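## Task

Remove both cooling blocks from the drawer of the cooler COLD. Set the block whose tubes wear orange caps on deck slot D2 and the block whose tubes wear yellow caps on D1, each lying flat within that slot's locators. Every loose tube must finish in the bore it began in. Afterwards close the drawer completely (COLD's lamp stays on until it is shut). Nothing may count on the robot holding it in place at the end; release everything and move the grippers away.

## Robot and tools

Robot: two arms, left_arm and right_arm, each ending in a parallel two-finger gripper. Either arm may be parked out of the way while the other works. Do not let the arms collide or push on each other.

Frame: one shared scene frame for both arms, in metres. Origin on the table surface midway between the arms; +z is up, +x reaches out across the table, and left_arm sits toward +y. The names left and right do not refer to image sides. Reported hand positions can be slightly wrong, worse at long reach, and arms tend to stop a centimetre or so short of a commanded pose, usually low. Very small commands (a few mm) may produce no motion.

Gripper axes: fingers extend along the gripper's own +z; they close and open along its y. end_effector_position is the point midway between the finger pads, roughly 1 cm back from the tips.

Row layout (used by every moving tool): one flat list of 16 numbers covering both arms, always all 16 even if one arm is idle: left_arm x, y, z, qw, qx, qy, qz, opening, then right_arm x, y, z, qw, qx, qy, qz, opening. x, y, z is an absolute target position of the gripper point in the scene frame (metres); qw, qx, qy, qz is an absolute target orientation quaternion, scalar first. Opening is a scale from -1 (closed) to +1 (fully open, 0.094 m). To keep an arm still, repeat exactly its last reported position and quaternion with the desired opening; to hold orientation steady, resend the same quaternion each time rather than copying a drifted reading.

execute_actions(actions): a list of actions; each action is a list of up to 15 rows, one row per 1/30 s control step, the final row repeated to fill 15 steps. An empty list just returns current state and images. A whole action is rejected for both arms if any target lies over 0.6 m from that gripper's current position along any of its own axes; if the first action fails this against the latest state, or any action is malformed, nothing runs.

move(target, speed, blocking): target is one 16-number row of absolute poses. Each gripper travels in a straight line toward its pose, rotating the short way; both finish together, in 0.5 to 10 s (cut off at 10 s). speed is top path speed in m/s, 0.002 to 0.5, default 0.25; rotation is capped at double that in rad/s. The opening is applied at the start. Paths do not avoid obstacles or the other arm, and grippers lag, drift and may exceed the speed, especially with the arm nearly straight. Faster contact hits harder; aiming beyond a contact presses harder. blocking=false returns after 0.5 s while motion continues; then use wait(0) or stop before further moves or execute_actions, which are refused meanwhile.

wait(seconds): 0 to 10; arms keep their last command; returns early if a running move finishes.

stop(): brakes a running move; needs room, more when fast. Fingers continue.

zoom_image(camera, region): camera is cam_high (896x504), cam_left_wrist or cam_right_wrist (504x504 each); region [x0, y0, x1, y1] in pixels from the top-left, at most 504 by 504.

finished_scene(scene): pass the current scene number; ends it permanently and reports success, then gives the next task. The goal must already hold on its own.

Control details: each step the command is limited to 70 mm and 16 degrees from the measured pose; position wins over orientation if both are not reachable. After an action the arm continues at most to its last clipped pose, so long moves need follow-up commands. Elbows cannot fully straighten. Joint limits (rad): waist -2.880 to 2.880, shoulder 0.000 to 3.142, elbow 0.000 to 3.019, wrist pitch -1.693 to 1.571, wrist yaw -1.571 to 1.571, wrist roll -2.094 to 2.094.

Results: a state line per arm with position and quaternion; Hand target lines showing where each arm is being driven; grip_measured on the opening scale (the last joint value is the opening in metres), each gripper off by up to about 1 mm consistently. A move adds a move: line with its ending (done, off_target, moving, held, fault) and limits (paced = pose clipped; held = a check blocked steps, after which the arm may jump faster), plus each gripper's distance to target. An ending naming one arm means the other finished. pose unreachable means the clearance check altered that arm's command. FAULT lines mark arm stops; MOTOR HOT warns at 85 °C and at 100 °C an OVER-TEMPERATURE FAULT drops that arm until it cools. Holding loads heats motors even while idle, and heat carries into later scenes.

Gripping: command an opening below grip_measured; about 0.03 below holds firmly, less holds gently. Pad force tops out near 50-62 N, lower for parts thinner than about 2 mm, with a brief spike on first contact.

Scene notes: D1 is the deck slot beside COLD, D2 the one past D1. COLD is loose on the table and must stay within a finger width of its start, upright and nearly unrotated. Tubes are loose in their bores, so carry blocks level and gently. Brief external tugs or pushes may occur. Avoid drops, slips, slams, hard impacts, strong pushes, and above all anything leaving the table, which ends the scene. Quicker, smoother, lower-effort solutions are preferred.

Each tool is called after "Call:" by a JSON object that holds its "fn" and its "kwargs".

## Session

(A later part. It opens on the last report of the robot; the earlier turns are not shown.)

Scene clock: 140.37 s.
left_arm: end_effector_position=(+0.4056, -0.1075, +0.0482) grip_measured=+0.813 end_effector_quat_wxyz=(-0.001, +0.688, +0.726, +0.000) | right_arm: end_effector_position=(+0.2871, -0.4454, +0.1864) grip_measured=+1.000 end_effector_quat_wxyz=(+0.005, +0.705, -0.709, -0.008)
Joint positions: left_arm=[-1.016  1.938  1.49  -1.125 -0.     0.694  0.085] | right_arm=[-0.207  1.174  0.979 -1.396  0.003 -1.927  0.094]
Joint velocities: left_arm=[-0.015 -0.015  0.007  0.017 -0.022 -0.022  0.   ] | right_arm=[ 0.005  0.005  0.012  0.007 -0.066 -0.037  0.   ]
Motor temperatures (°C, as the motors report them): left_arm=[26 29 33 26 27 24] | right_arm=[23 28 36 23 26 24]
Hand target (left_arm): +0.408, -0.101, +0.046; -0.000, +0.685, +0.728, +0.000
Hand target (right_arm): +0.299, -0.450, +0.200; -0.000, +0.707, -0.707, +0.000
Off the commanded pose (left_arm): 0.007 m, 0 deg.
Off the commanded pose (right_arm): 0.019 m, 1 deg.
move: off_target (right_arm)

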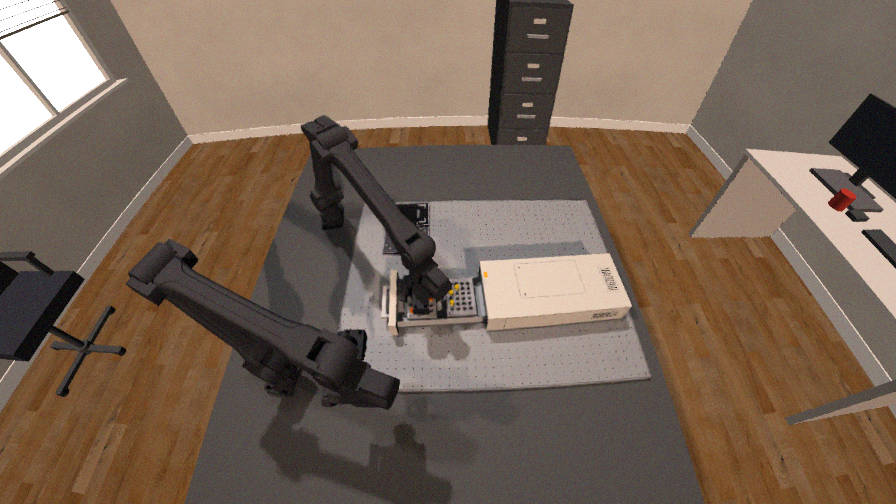

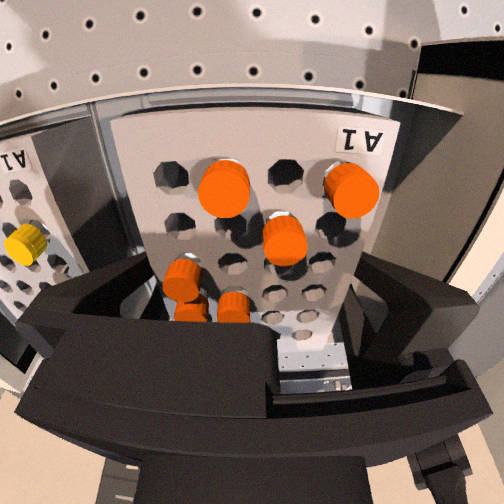

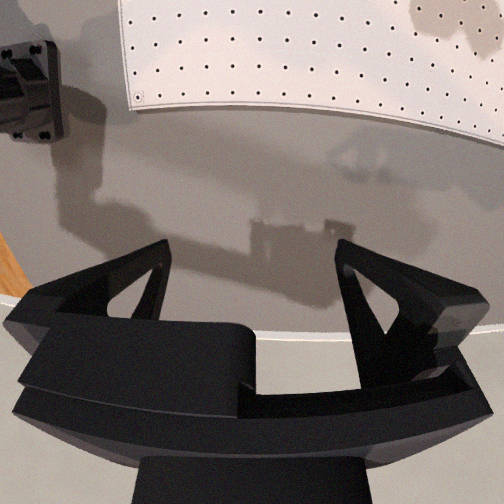

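Call:
{"fn": "move", "kwargs": {"target": [0.413,-0.113,0.17,0,0.685,0.728,0,0.76,0.3,-0.45,0.2,0,-0.707,0.707,0,1], "speed": 0.06}}

Call:
{"fn": "move", "kwargs": {"target": [0.35,0.3,0.15,0,0,1,0,0.76,0.3,-0.45,0.2,0,-0.707,0.707,0,1], "speed": 0.15}}

Call:
{"fn": "move", "kwargs": {"target": [0.35,0.297,0.085,0,0,1,0,0.76,0.535,-0.1,0.15,0,-0.725,0.688,0,1], "speed": 0.2}}

Scene clock: 150.63 s.
left_arm: end_effector_position=(+0.3910, -0.1024, +0.0610) grip_measured=+0.813 end_effector_quat_wxyz=(-0.040, +0.688, +0.725, -0.001) | right_arm: end_effector_position=(+0.2871, -0.4454, +0.1864) grip_measured=+1.000 end_effector_quat_wxyz=(+0.005, +0.705, -0.709, -0.008)
Joint positions: left_arm=[-1.027  1.937  1.524 -1.237  0.009  0.687  0.085] | right_arm=[-0.207  1.174  0.979 -1.396  0.003 -1.927  0.094]
Joint velocities: left_arm=[-0.005 -0.024 -0.002 -0.002  0.022  0.037 -0.   ] | right_arm=[0.015 0.005 0.002 0.002 0.007 0.051 0.   ]
Motor temperatures (°C, as the motors report them): left_arm=[26 30 33 26 27 24] | right_arm=[23 28 37 23 26 24]
Hand target (left_arm): +0.404, -0.108, +0.128; +0.001, +0.685, +0.728, -0.000
Hand target (right_arm): +0.299, -0.450, +0.200; -0.000, +0.707, -0.707, +0.000
Off the commanded pose (left_arm): 0.112 m, 5 deg; position clipped at the last step of the last action.
Off the commanded pose (right_arm): 0.019 m, 1 deg.
move: off_target (left_arm, right_arm); limits=paced

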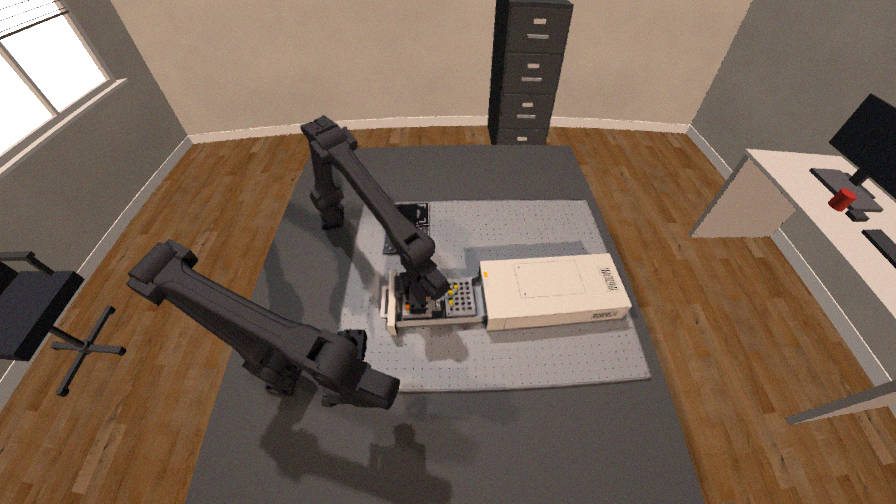

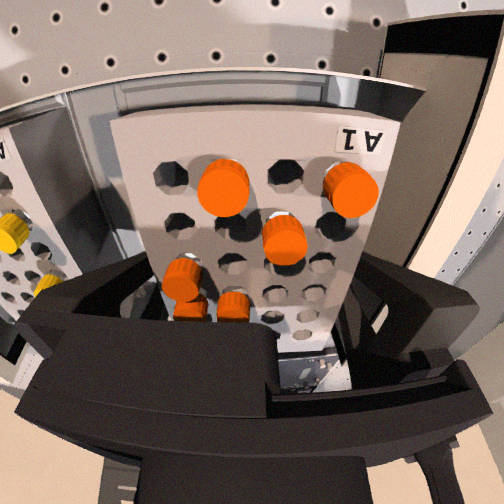

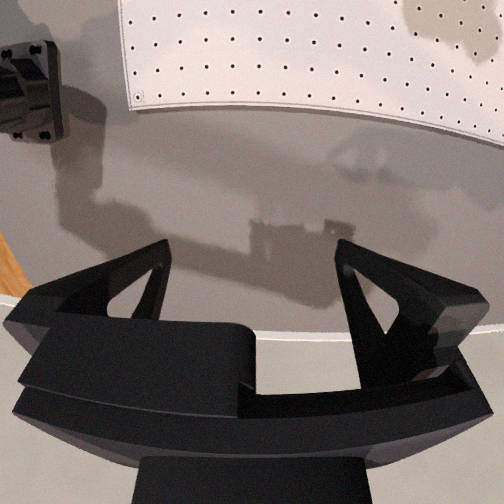

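Scene clock: 156.07 s.
left_arm: end_effector_position=(+0.3738, +0.0003, +0.0562) grip_measured=+0.814 end_effector_quat_wxyz=(+0.097, +0.682, +0.720, -0.086) | right_arm: end_effector_position=(+0.2871, -0.4454, +0.1864) grip_measured=+1.000 end_effector_quat_wxyz=(+0.005, +0.705, -0.709, -0.008)
Joint positions: left_arm=[-0.838  1.611  1.026 -0.81   0.193  0.856  0.085] | right_arm=[-0.207  1.174  0.979 -1.396  0.003 -1.927  0.094]
Joint velocities: left_arm=[-0.015 -0.005 -0.017  0.046 -0.022 -0.066 -0.001] | right_arm=[ 0.005 -0.005 -0.002 -0.012  0.037  0.037  0.   ]
Motor temperatures (°C, as the motors report them): left_arm=[26 30 32 26 27 26] | right_arm=[23 28 37 23 26 24]
Hand target (left_arm): +0.369, +0.062, +0.069; +0.080, +0.581, +0.806, -0.074
Hand target (right_arm): +0.299, -0.450, +0.200; -0.000, +0.707, -0.707, +0.000
Off the commanded pose (left_arm): 0.315 m, 88 deg; position and orientation clipped at the last step of the last action.
Off the commanded pose (right_arm): 0.019 m, 1 deg.
move: off_target (left_arm, right_arm); limits=paced

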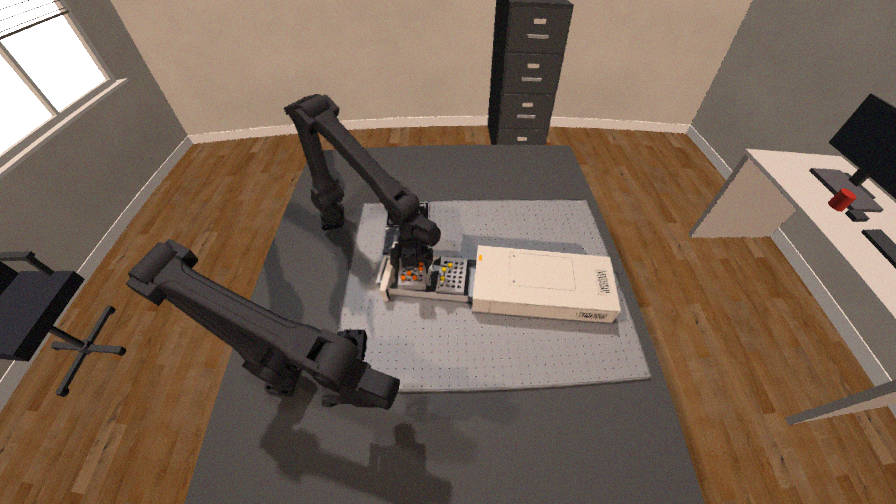

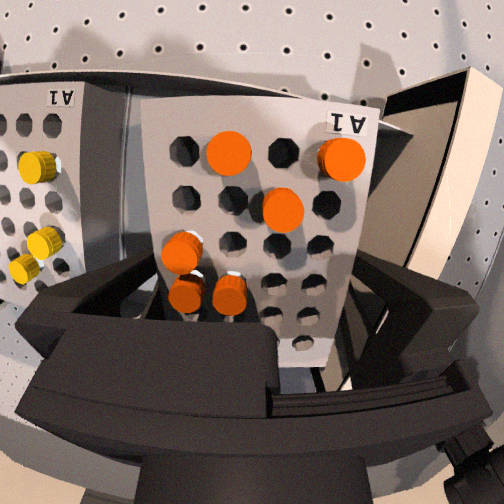

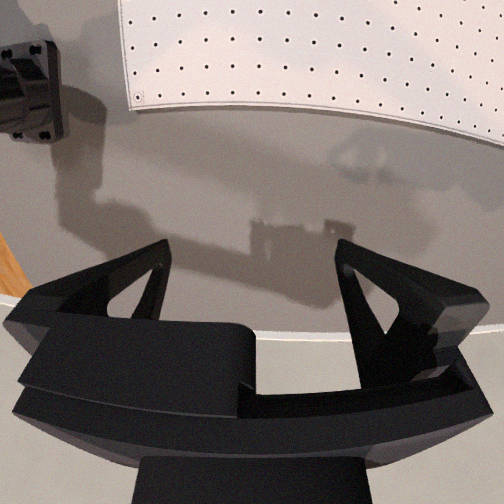

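Scene clock: 162.33 s.
left_arm: end_effector_position=(+0.3279, +0.2962, +0.0604) grip_measured=+0.813 end_effector_quat_wxyz=(-0.018, +0.029, +0.999, +0.002) | right_arm: end_effector_position=(+0.5280, -0.1106, +0.1446) grip_measured=+1.000 end_effector_quat_wxyz=(+0.005, +0.727, -0.687, -0.009)
Joint positions: left_arm=[-0.228  1.324  0.747 -1.029 -0.003  0.024  0.085] | right_arm=[ 0.554  1.888  1.681 -1.379 -0.013 -1.228  0.094]
Joint velocities: left_arm=[-0.005 -0.015 -0.002  0.002 -0.007 -0.066  0.   ] | right_arm=[-0.015 -0.015 -0.012 -0.007  0.022 -0.022  0.   ]
Motor temperatures (°C, as the motors report them): left_arm=[27 30 32 26 28 26] | right_arm=[23 29 37 23 26 24]
Hand target (left_arm): +0.350, +0.300, +0.083; +0.003, +0.000, +1.000, +0.007
Hand target (right_arm): +0.538, -0.102, +0.153; -0.004, +0.725, -0.688, -0.006
Off the commanded pose (left_arm): 0.033 m, 4 deg.
Off the commanded pose (right_arm): 0.014 m, 1 deg.
move: off_target (left_arm, right_arm); limits=paced

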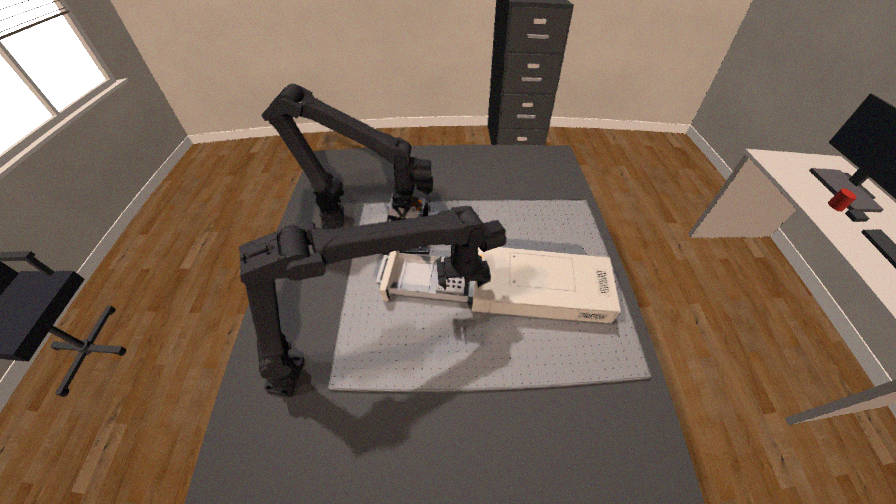

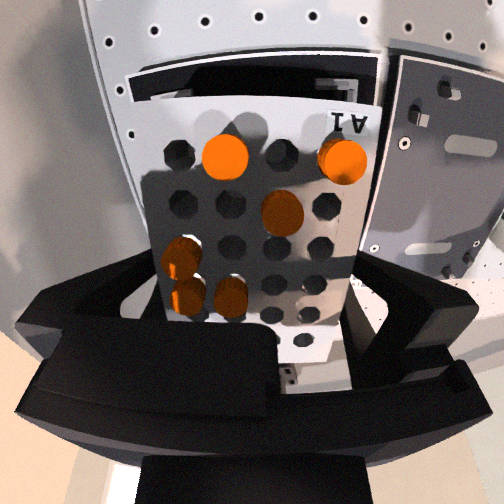

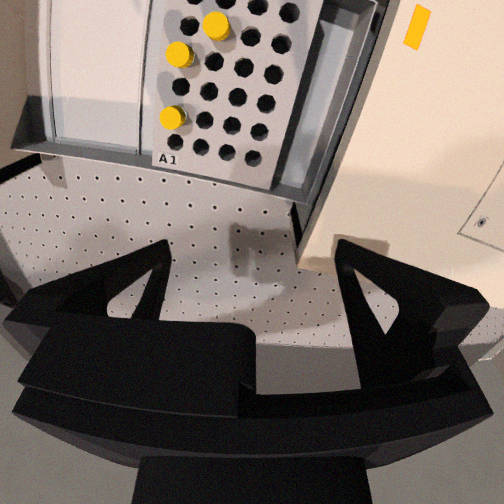

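Call:
{"fn": "move", "kwargs": {"target": [0.385,0.297,0.105,0.03,-0.02,1,0,0.76,0.535,-0.1,0.15,0,-0.725,0.688,0,1], "speed": 0.03}}

Call:
{"fn": "zoom_image", "kwargs": {"camera": "cam_high", "region": [350,150,490,240]}}

Scene clock: 169.50 s.
left_arm: end_effector_position=(+0.3348, +0.2929, +0.0632) grip_measured=+0.813 end_effector_quat_wxyz=(-0.030, -0.002, +1.000, -0.006) | right_arm: end_effector_position=(+0.5278, -0.1103, +0.1446) grip_measured=+1.000 end_effector_quat_wxyz=(+0.007, +0.725, -0.689, -0.005)
Joint positions: left_arm=[-0.229  1.355  0.784 -1.06   0.013 -0.038  0.085] | right_arm=[ 0.558  1.888  1.681 -1.379 -0.003 -1.22   0.094]
Joint velocities: left_arm=[-0.005  0.015  0.012 -0.022  0.066  0.007  0.   ] | right_arm=[-0.005 -0.015  0.007 -0.002 -0.007 -0.051  0.   ]
Motor temperatures (°C, as the motors report them): left_arm=[26 29 34 26 27 26] | right_arm=[23 30 37 23 26 24]
Hand target (left_arm): +0.380, +0.297, +0.107; +0.031, -0.020, +0.999, -0.001
Hand target (right_arm): +0.535, -0.100, +0.150; -0.000, +0.725, -0.688, -0.000
Off the commanded pose (left_arm): 0.065 m, 7 deg.
Off the commanded pose (right_arm): 0.014 m, 1 deg.
move: off_target (left_arm, right_arm)

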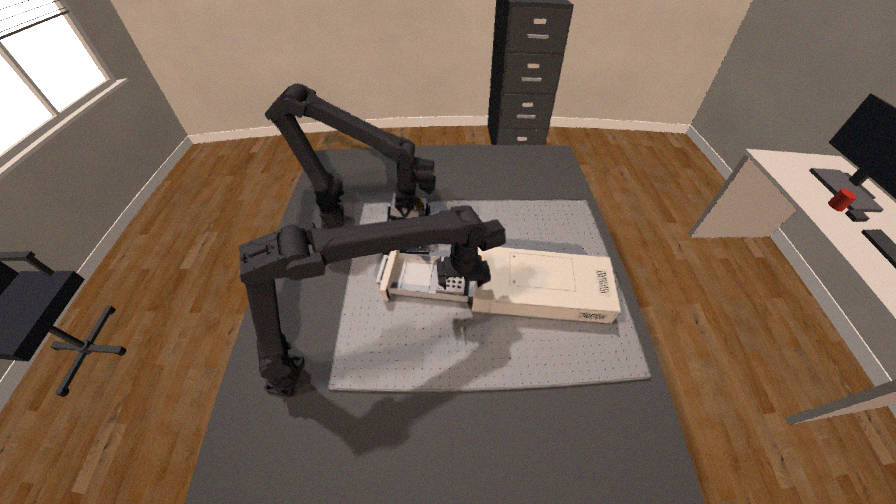

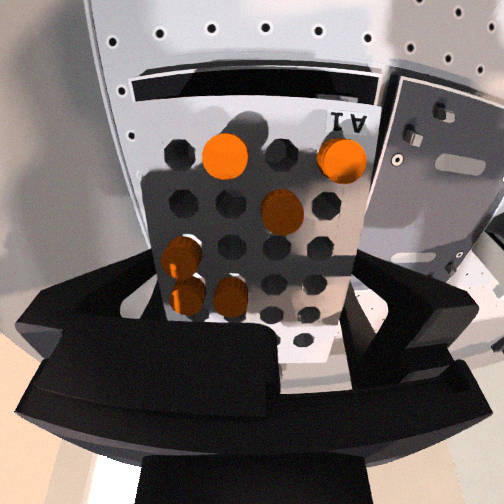

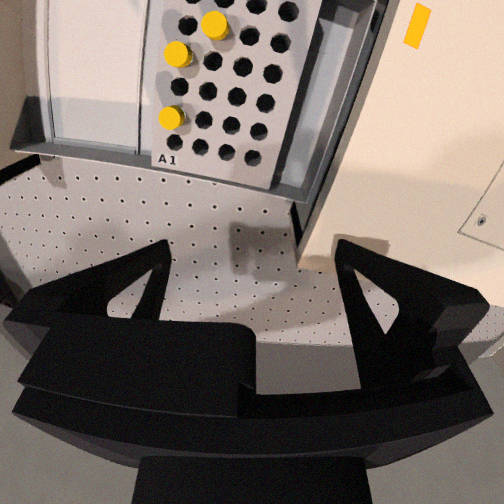

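Region (350, 150, 490, 240) of cam_high's 896x504 image, scaled by 3.600, with more detail than that image has; it fills the top 324 rows of this view, and the rest is white.

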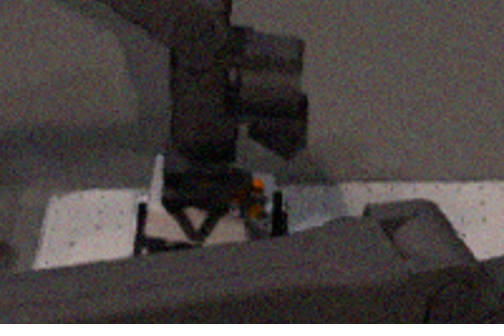

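Call:
{"fn": "move", "kwargs": {"target": [0.41,0.298,0.11,-0.04,-0.01,1,0,0.76,0.45,-0.25,0.17,0,-0.725,0.688,0,1], "speed": 0.08}}

Call:
{"fn": "zoom_image", "kwargs": {"camera": "cam_high", "region": [350,150,490,260]}}

Scene clock: 180.13 s.
left_arm: end_effector_position=(+0.3414, +0.2924, +0.0733) grip_measured=+0.813 end_effector_quat_wxyz=(-0.121, -0.005, +0.993, -0.003) | right_arm: end_effector_position=(+0.4455, -0.2462, +0.1615) grip_measured=+1.000 end_effector_quat_wxyz=(+0.013, +0.723, -0.690, -0.008)
Joint positions: left_arm=[-0.229  1.479  0.922 -1.255  0.014 -0.042  0.085] | right_arm=[ 0.354  1.582  1.314 -1.333  0.002 -1.419  0.094]
Joint velocities: left_arm=[-0.015  0.015  0.007 -0.002 -0.007 -0.037  0.   ] | right_arm=[-0.005  0.005 -0.007 -0.007  0.022 -0.037  0.   ]
Motor temperatures (°C, as the motors report them): left_arm=[26 29 38 26 27 25] | right_arm=[23 31 37 23 26 24]
Hand target (left_arm): +0.402, +0.298, +0.114; -0.040, -0.011, +0.999, +0.001
Hand target (right_arm): +0.448, -0.249, +0.169; +0.001, +0.725, -0.688, +0.002
Off the commanded pose (left_arm): 0.078 m, 9 deg.
Off the commanded pose (right_arm): 0.010 m, 2 deg.
move: off_target (left_arm)

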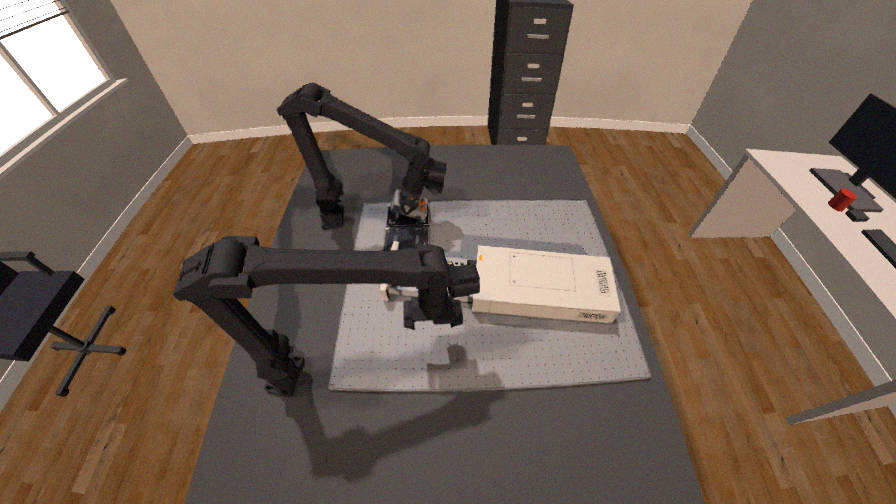

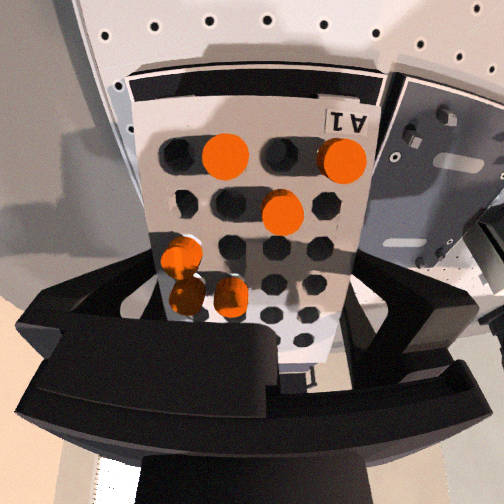

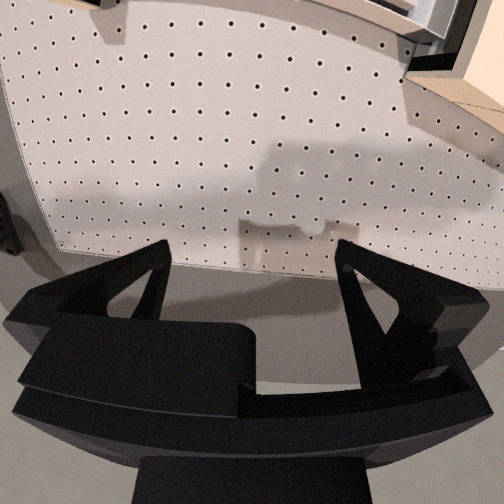

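Region (350, 150, 490, 260) of cam_high's 896x504 image, scaled by 3.600, with more detail than that image has; it fills the top 396 rows of this view, and the rest is white.

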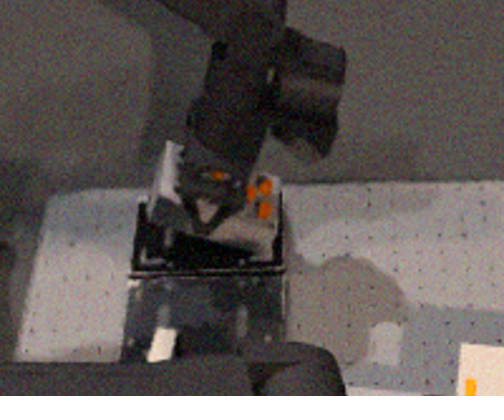

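Call:
{"fn": "move", "kwargs": {"target": [0.375,0.299,0.08,0.01,-0.01,1,0,0.76,0.45,-0.25,0.17,0,-0.725,0.688,0,1], "speed": 0.03}}

Call:
{"fn": "zoom_image", "kwargs": {"camera": "cam_high", "region": [350,150,490,260]}}

Scene clock: 191.63 s.
left_arm: end_effector_position=(+0.3371, +0.2922, +0.0655) grip_measured=+0.813 end_effector_quat_wxyz=(-0.059, -0.006, +0.998, -0.005) | right_arm: end_effector_position=(+0.4455, -0.2462, +0.1615) grip_measured=+1.000 end_effector_quat_wxyz=(+0.013, +0.725, -0.688, -0.008)
Joint positions: left_arm=[-0.229  1.396  0.827 -1.119  0.016 -0.047  0.085] | right_arm=[ 0.354  1.582  1.314 -1.333  0.002 -1.424  0.094]
Joint velocities: left_arm=[ 0.005 -0.015  0.007 -0.002  0.037 -0.022  0.   ] | right_arm=[-0.005 -0.005  0.002 -0.002 -0.095 -0.007  0.   ]
Motor temperatures (°C, as the motors report them): left_arm=[26 28 40 26 27 25] | right_arm=[23 31 35 23 26 24]
Hand target (left_arm): +0.373, +0.299, +0.084; +0.009, -0.011, +1.000, +0.000
Hand target (right_arm): +0.450, -0.250, +0.170; +0.000, +0.725, -0.688, +0.000
Off the commanded pose (left_arm): 0.041 m, 8 deg.
Off the commanded pose (right_arm): 0.010 m, 2 deg.
move: off_target (left_arm)

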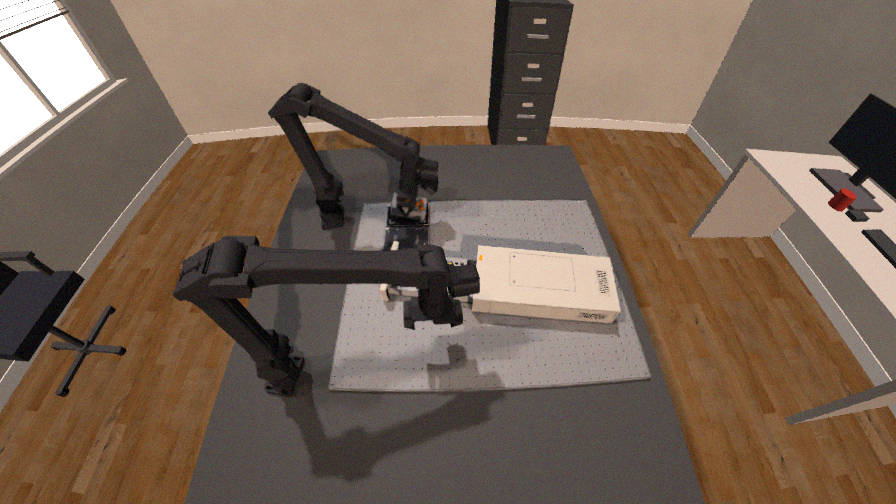

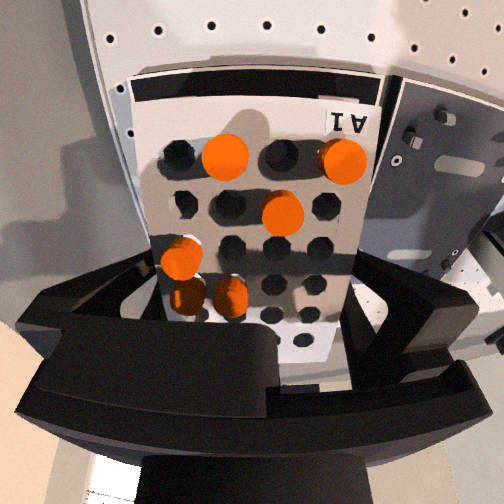

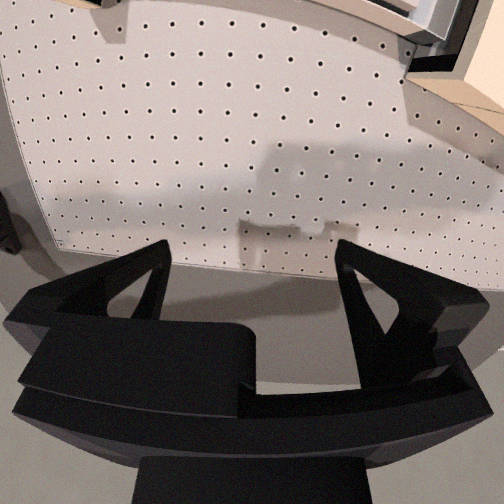

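Region (350, 150, 490, 260) of cam_high's 896x504 image, scaled by 3.600, with more detail than that image has; it fills the top 396 rows of this view, and the rest is white.

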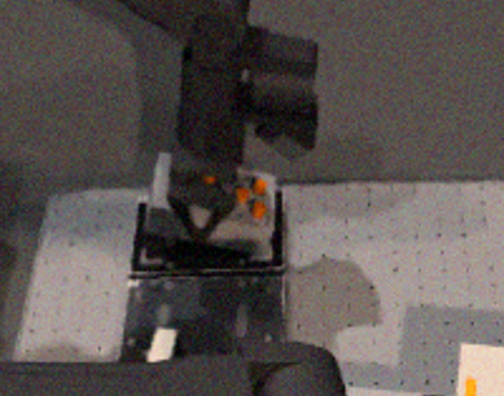

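Call:
{"fn": "move", "kwargs": {"target": [0.35,0.297,0.045,0.03,0,1,0,0.76,0.45,-0.25,0.17,0,-0.725,0.688,0,1], "speed": 0.025}}

Call:
{"fn": "zoom_image", "kwargs": {"camera": "cam_high", "region": [350,150,490,260]}}

Scene clock: 200.23 s.
left_arm: end_effector_position=(+0.3308, +0.2908, +0.0457) grip_measured=+0.813 end_effector_quat_wxyz=(-0.006, -0.009, +1.000, -0.007) | right_arm: end_effector_position=(+0.4455, -0.2462, +0.1615) grip_measured=+1.000 end_effector_quat_wxyz=(+0.013, +0.725, -0.688, -0.008)
Joint positions: left_arm=[-0.235  1.344  0.719 -0.958  0.014 -0.06   0.085] | right_arm=[ 0.354  1.582  1.314 -1.333  0.002 -1.424  0.094]
Joint velocities: left_arm=[-0.005 -0.015 -0.012  0.002 -0.022 -0.051  0.001] | right_arm=[ 0.015 -0.024 -0.002 -0.007 -0.037 -0.022  0.   ]
Motor temperatures (°C, as the motors report them): left_arm=[26 28 38 27 27 25] | right_arm=[23 31 35 23 26 24]
Hand target (left_arm): +0.349, +0.297, +0.047; +0.029, -0.001, +1.000, +0.001
Hand target (right_arm): +0.450, -0.250, +0.170; +0.000, +0.725, -0.688, +0.000
Off the commanded pose (left_arm): 0.020 m, 4 deg.
Off the commanded pose (right_arm): 0.010 m, 2 deg.
move: off_target (left_arm)

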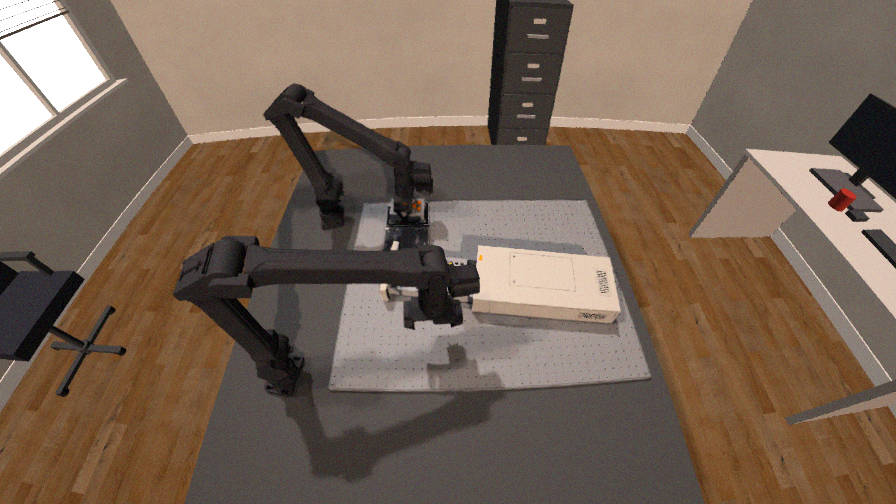

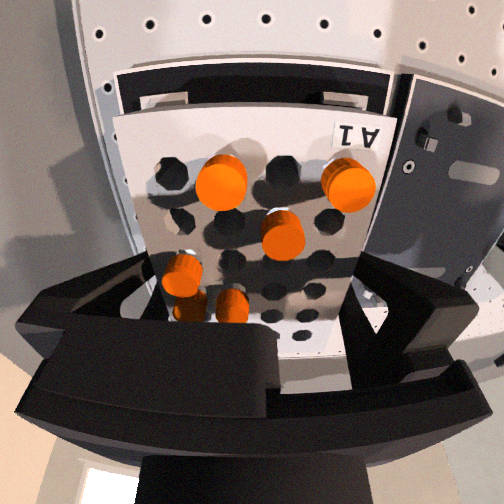

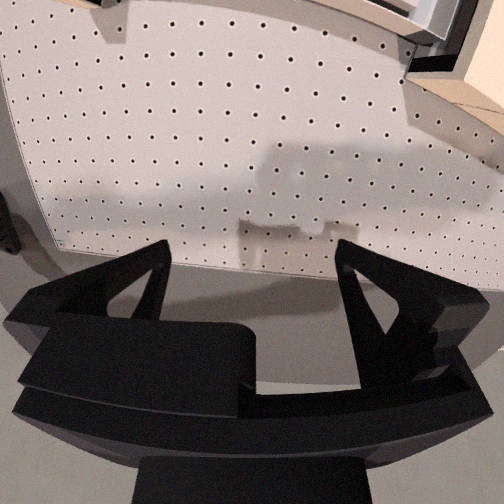

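Region (350, 150, 490, 260) of cam_high's 896x504 image, scaled by 3.600, with more detail than that image has; it fills the top 396 rows of this view, and the rest is white.

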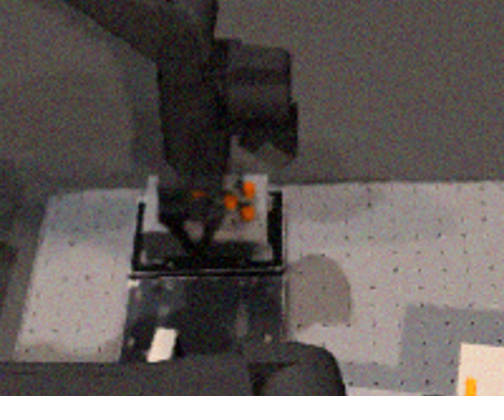

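Call:
{"fn": "move", "kwargs": {"target": [0.335,0.292,0.045,0,-0.009,1,0,1,0.45,-0.25,0.17,0,-0.725,0.688,0,1], "speed": 0.02}}

Call:
{"fn": "move", "kwargs": {"target": [0.338,0.292,0.17,0,0,1,0,1,0.51,-0.03,0.125,0,-0.656,0.755,0,1], "speed": 0.12}}

Scene clock: 211.67 s.
left_arm: end_effector_position=(+0.3307, +0.2922, +0.0456) grip_measured=+1.000 end_effector_quat_wxyz=(-0.006, -0.009, +1.000, -0.002) | right_arm: end_effector_position=(+0.4455, -0.2462, +0.1615) grip_measured=+1.000 end_effector_quat_wxyz=(+0.013, +0.725, -0.688, -0.008)
Joint positions: left_arm=[-0.236  1.344  0.719 -0.959  0.005 -0.06   0.094] | right_arm=[ 0.354  1.582  1.314 -1.333  0.002 -1.424  0.094]
Joint velocities: left_arm=[-0.015 -0.015  0.002 -0.007  0.051 -0.022  0.   ] | right_arm=[-0.015 -0.005 -0.007  0.002 -0.007  0.022  0.   ]
Motor temperatures (°C, as the motors report them): left_arm=[26 28 36 27 27 25] | right_arm=[23 31 34 23 26 24]
Hand target (left_arm): +0.335, +0.292, +0.045; +0.000, -0.009, +1.000, -0.000
Hand target (right_arm): +0.450, -0.250, +0.170; +0.000, +0.725, -0.688, +0.000
Off the commanded pose (left_arm): 0.004 m, 1 deg.
Off the commanded pose (right_arm): 0.010 m, 2 deg.
move: done

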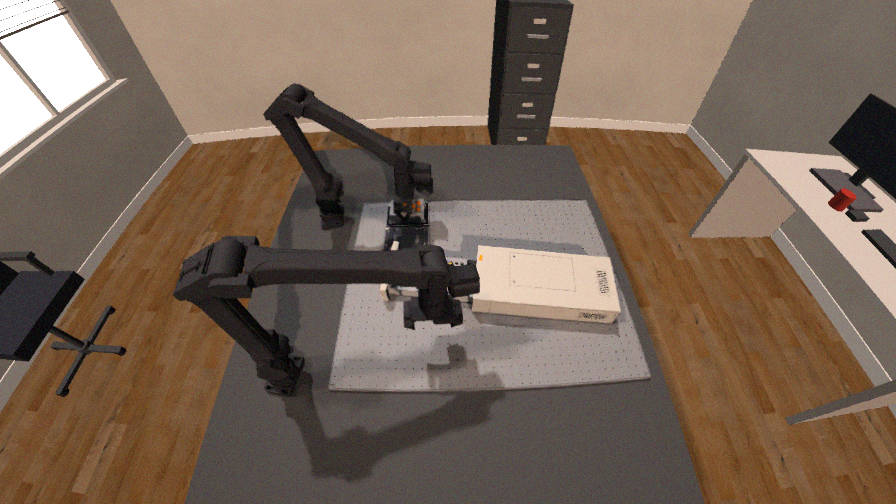

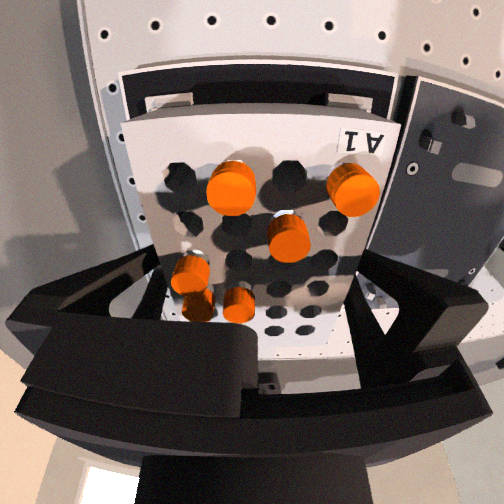

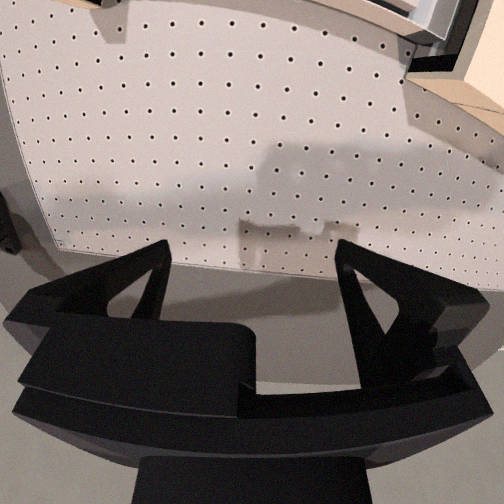

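Scene clock: 214.00 s.
left_arm: end_effector_position=(+0.3193, +0.2928, +0.1452) grip_measured=+1.000 end_effector_quat_wxyz=(-0.029, -0.008, +1.000, -0.000) | right_arm: end_effector_position=(+0.5016, -0.0394, +0.1187) grip_measured=+1.000 end_effector_quat_wxyz=(+0.008, +0.659, -0.752, -0.005)
Joint positions: left_arm=[-0.236  1.202  0.889 -1.315  0.004 -0.058  0.094] | right_arm=[ 0.687  1.928  1.671 -1.331 -0.007 -0.909  0.094]
Joint velocities: left_arm=[-0.015 -0.015  0.012  0.012 -0.037 -0.051  0.   ] | right_arm=[ 0.005 -0.015 -0.002 -0.007 -0.022  0.066  0.   ]
Motor temperatures (°C, as the motors report them): left_arm=[26 28 36 27 27 25] | right_arm=[23 31 35 23 26 24]
Hand target (left_arm): +0.336, +0.292, +0.170; +0.000, -0.000, +1.000, +0.000
Hand target (right_arm): +0.512, -0.030, +0.127; +0.001, -0.656, +0.755, +0.003
Off the commanded pose (left_arm): 0.031 m, 3 deg.
Off the commanded pose (right_arm): 0.014 m, 1 deg.
move: off_target (left_arm, right_arm)

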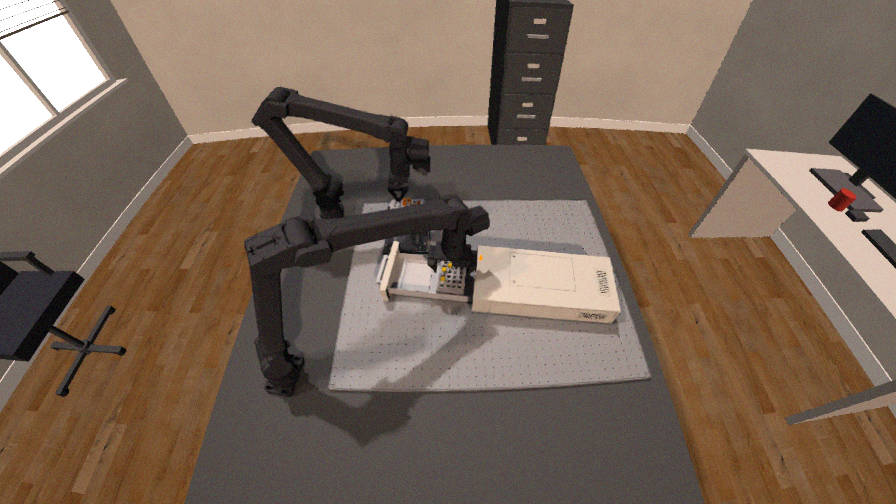

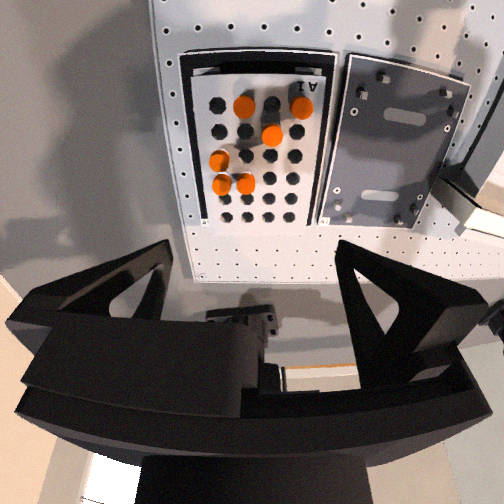

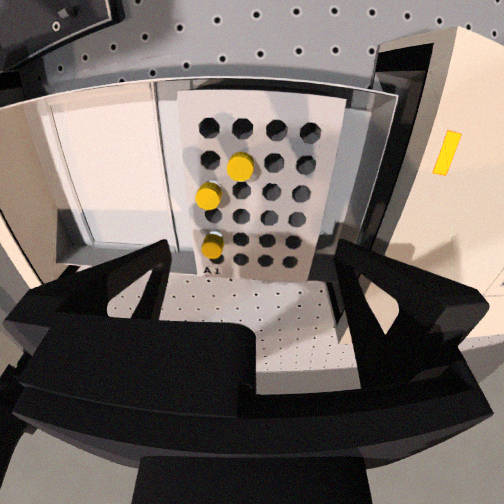

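Call:
{"fn": "move", "kwargs": {"target": [0.25,0.45,0.2,0,0,1,0,1,0.506,-0.026,0.085,0,-0.636,0.772,0,1], "speed": 0.12}}

Call:
{"fn": "zoom_image", "kwargs": {"camera": "cam_high", "region": [370,180,450,240]}}

Scene clock: 225.97 s.
left_arm: end_effector_position=(+0.2406, +0.4468, +0.1798) grip_measured=+1.000 end_effector_quat_wxyz=(-0.022, -0.007, +1.000, -0.004) | right_arm: end_effector_position=(+0.5080, -0.0324, +0.0987) grip_measured=+1.000 end_effector_quat_wxyz=(-0.005, +0.636, -0.772, -0.001)
Joint positions: left_arm=[ 0.367  1.056  0.877 -1.432 -0.016  0.547  0.094] | right_arm=[ 0.692  1.949  1.65  -1.262 -0.003 -0.841  0.094]
Joint velocities: left_arm=[-0.005  0.005 -0.002 -0.002 -0.022  0.037  0.   ] | right_arm=[-0.024  0.005 -0.002  0.007 -0.037 -0.007  0.   ]
Motor temperatures (°C, as the motors report them): left_arm=[26 28 38 26 27 24] | right_arm=[23 32 37 23 26 24]
Hand target (left_arm): +0.248, +0.452, +0.200; -0.002, -0.000, +1.000, +0.007
Hand target (right_arm): +0.506, -0.026, +0.085; -0.000, -0.636, +0.772, +0.000
Off the commanded pose (left_arm): 0.023 m, 3 deg.
Off the commanded pose (right_arm): 0.015 m, 1 deg.
move: off_target (left_arm, right_arm)

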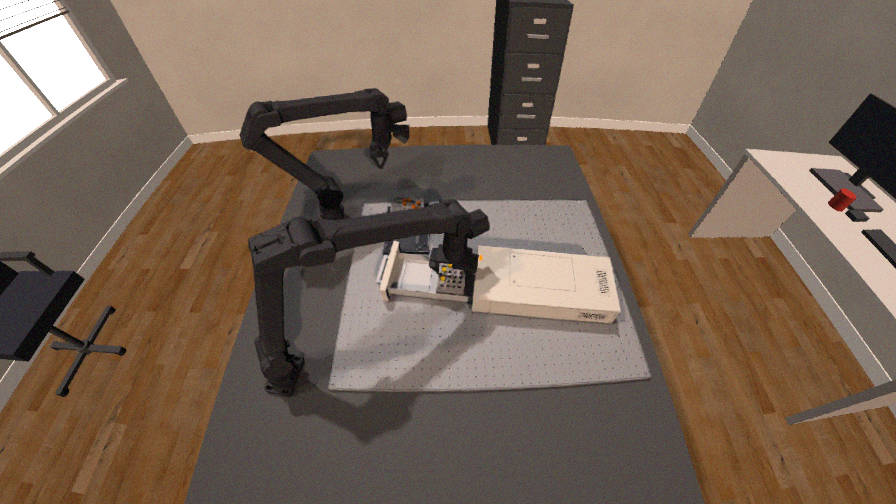

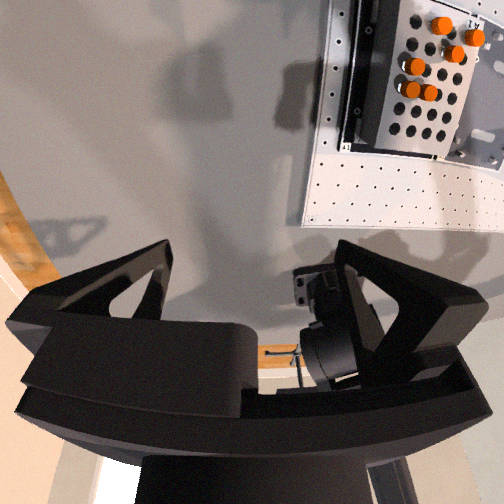

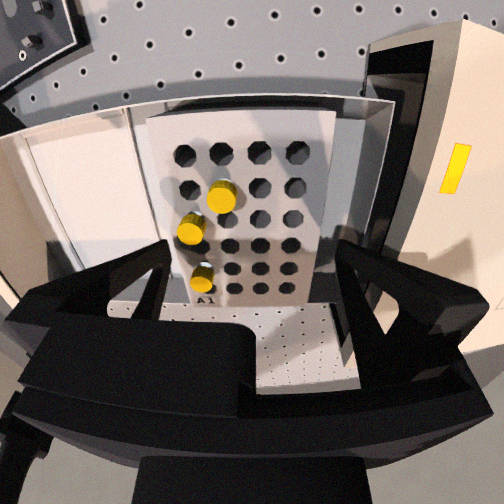

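Region (370, 180, 450, 240) of cam_high's 896x504 image, scaled by 6.300, with more detail than that image has; it fills the top 378 rows of this view, and the rest is white.

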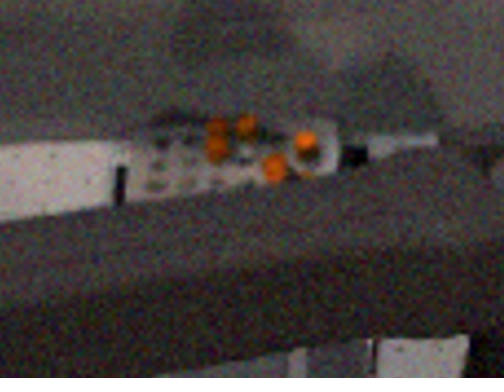

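Call:
{"fn": "zoom_image", "kwargs": {"camera": "cam_left_wrist", "region": [320,0,504,184]}}

Call:
{"fn": "move", "kwargs": {"target": [0.25,0.45,0.2,0,0,1,0,1,0.499,-0.043,0.085,0,-0.65,0.76,0,1], "speed": 0.03}}

Region (320, 0, 504, 184) of cam_left_wrist's 504x504 image, scaled by 2.739, with more detail than that image has.

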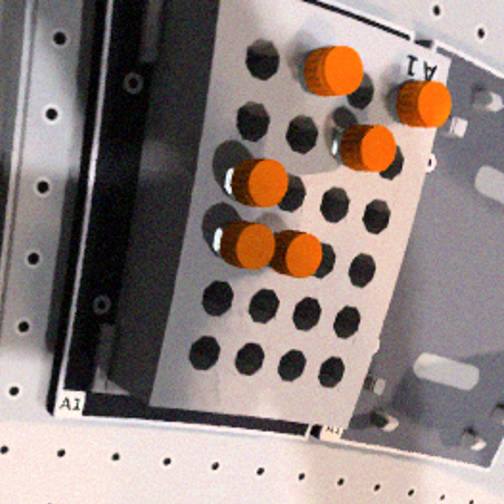

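Scene clock: 231.60 s.
left_arm: end_effector_position=(+0.2410, +0.4448, +0.1798) grip_measured=+1.000 end_effector_quat_wxyz=(-0.020, -0.005, +1.000, -0.009) | right_arm: end_effector_position=(+0.4982, -0.0392, +0.0801) grip_measured=+1.000 end_effector_quat_wxyz=(+0.007, +0.647, -0.762, -0.000)
Joint positions: left_arm=[ 0.367  1.056  0.877 -1.435 -0.005  0.55   0.094] | right_arm=[ 0.692  1.949  1.598 -1.233  0.002 -0.871  0.094]
Joint velocities: left_arm=[-0.015 -0.015  0.012 -0.002  0.007  0.007  0.   ] | right_arm=[ 0.005  0.005 -0.007 -0.002 -0.066 -0.051  0.   ]
Motor temperatures (°C, as the motors report them): left_arm=[26 27 38 26 27 24] | right_arm=[23 32 36 23 26 24]
Hand target (left_arm): +0.249, +0.450, +0.200; -0.000, -0.000, +1.000, +0.000
Hand target (right_arm): +0.499, -0.043, +0.085; -0.000, -0.650, +0.760, -0.000
Off the commanded pose (left_arm): 0.023 m, 3 deg.
Off the commanded pose (right_arm): 0.006 m, 1 deg.
move: off_target (left_arm)

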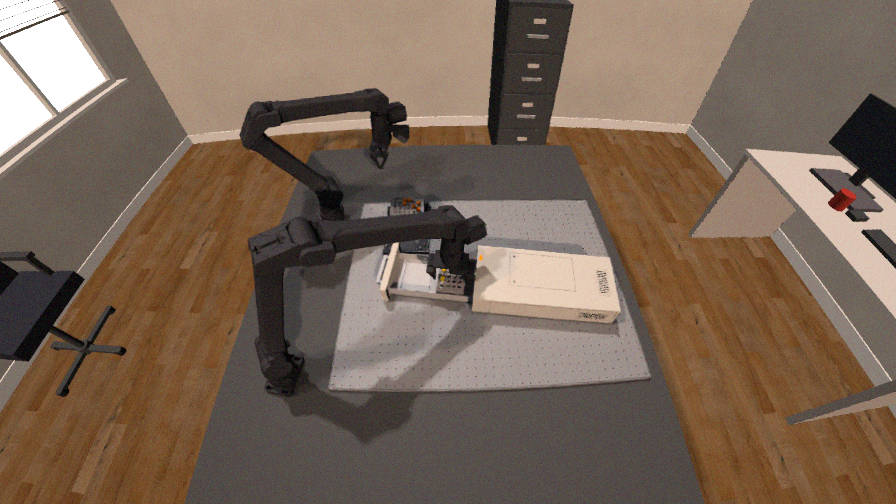

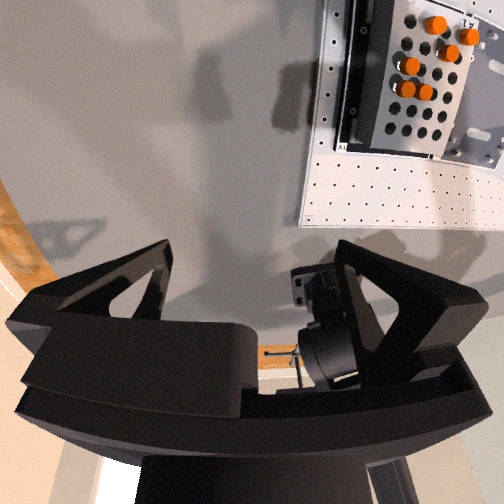

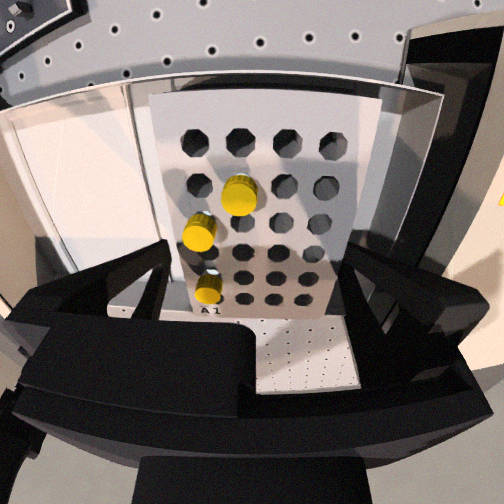

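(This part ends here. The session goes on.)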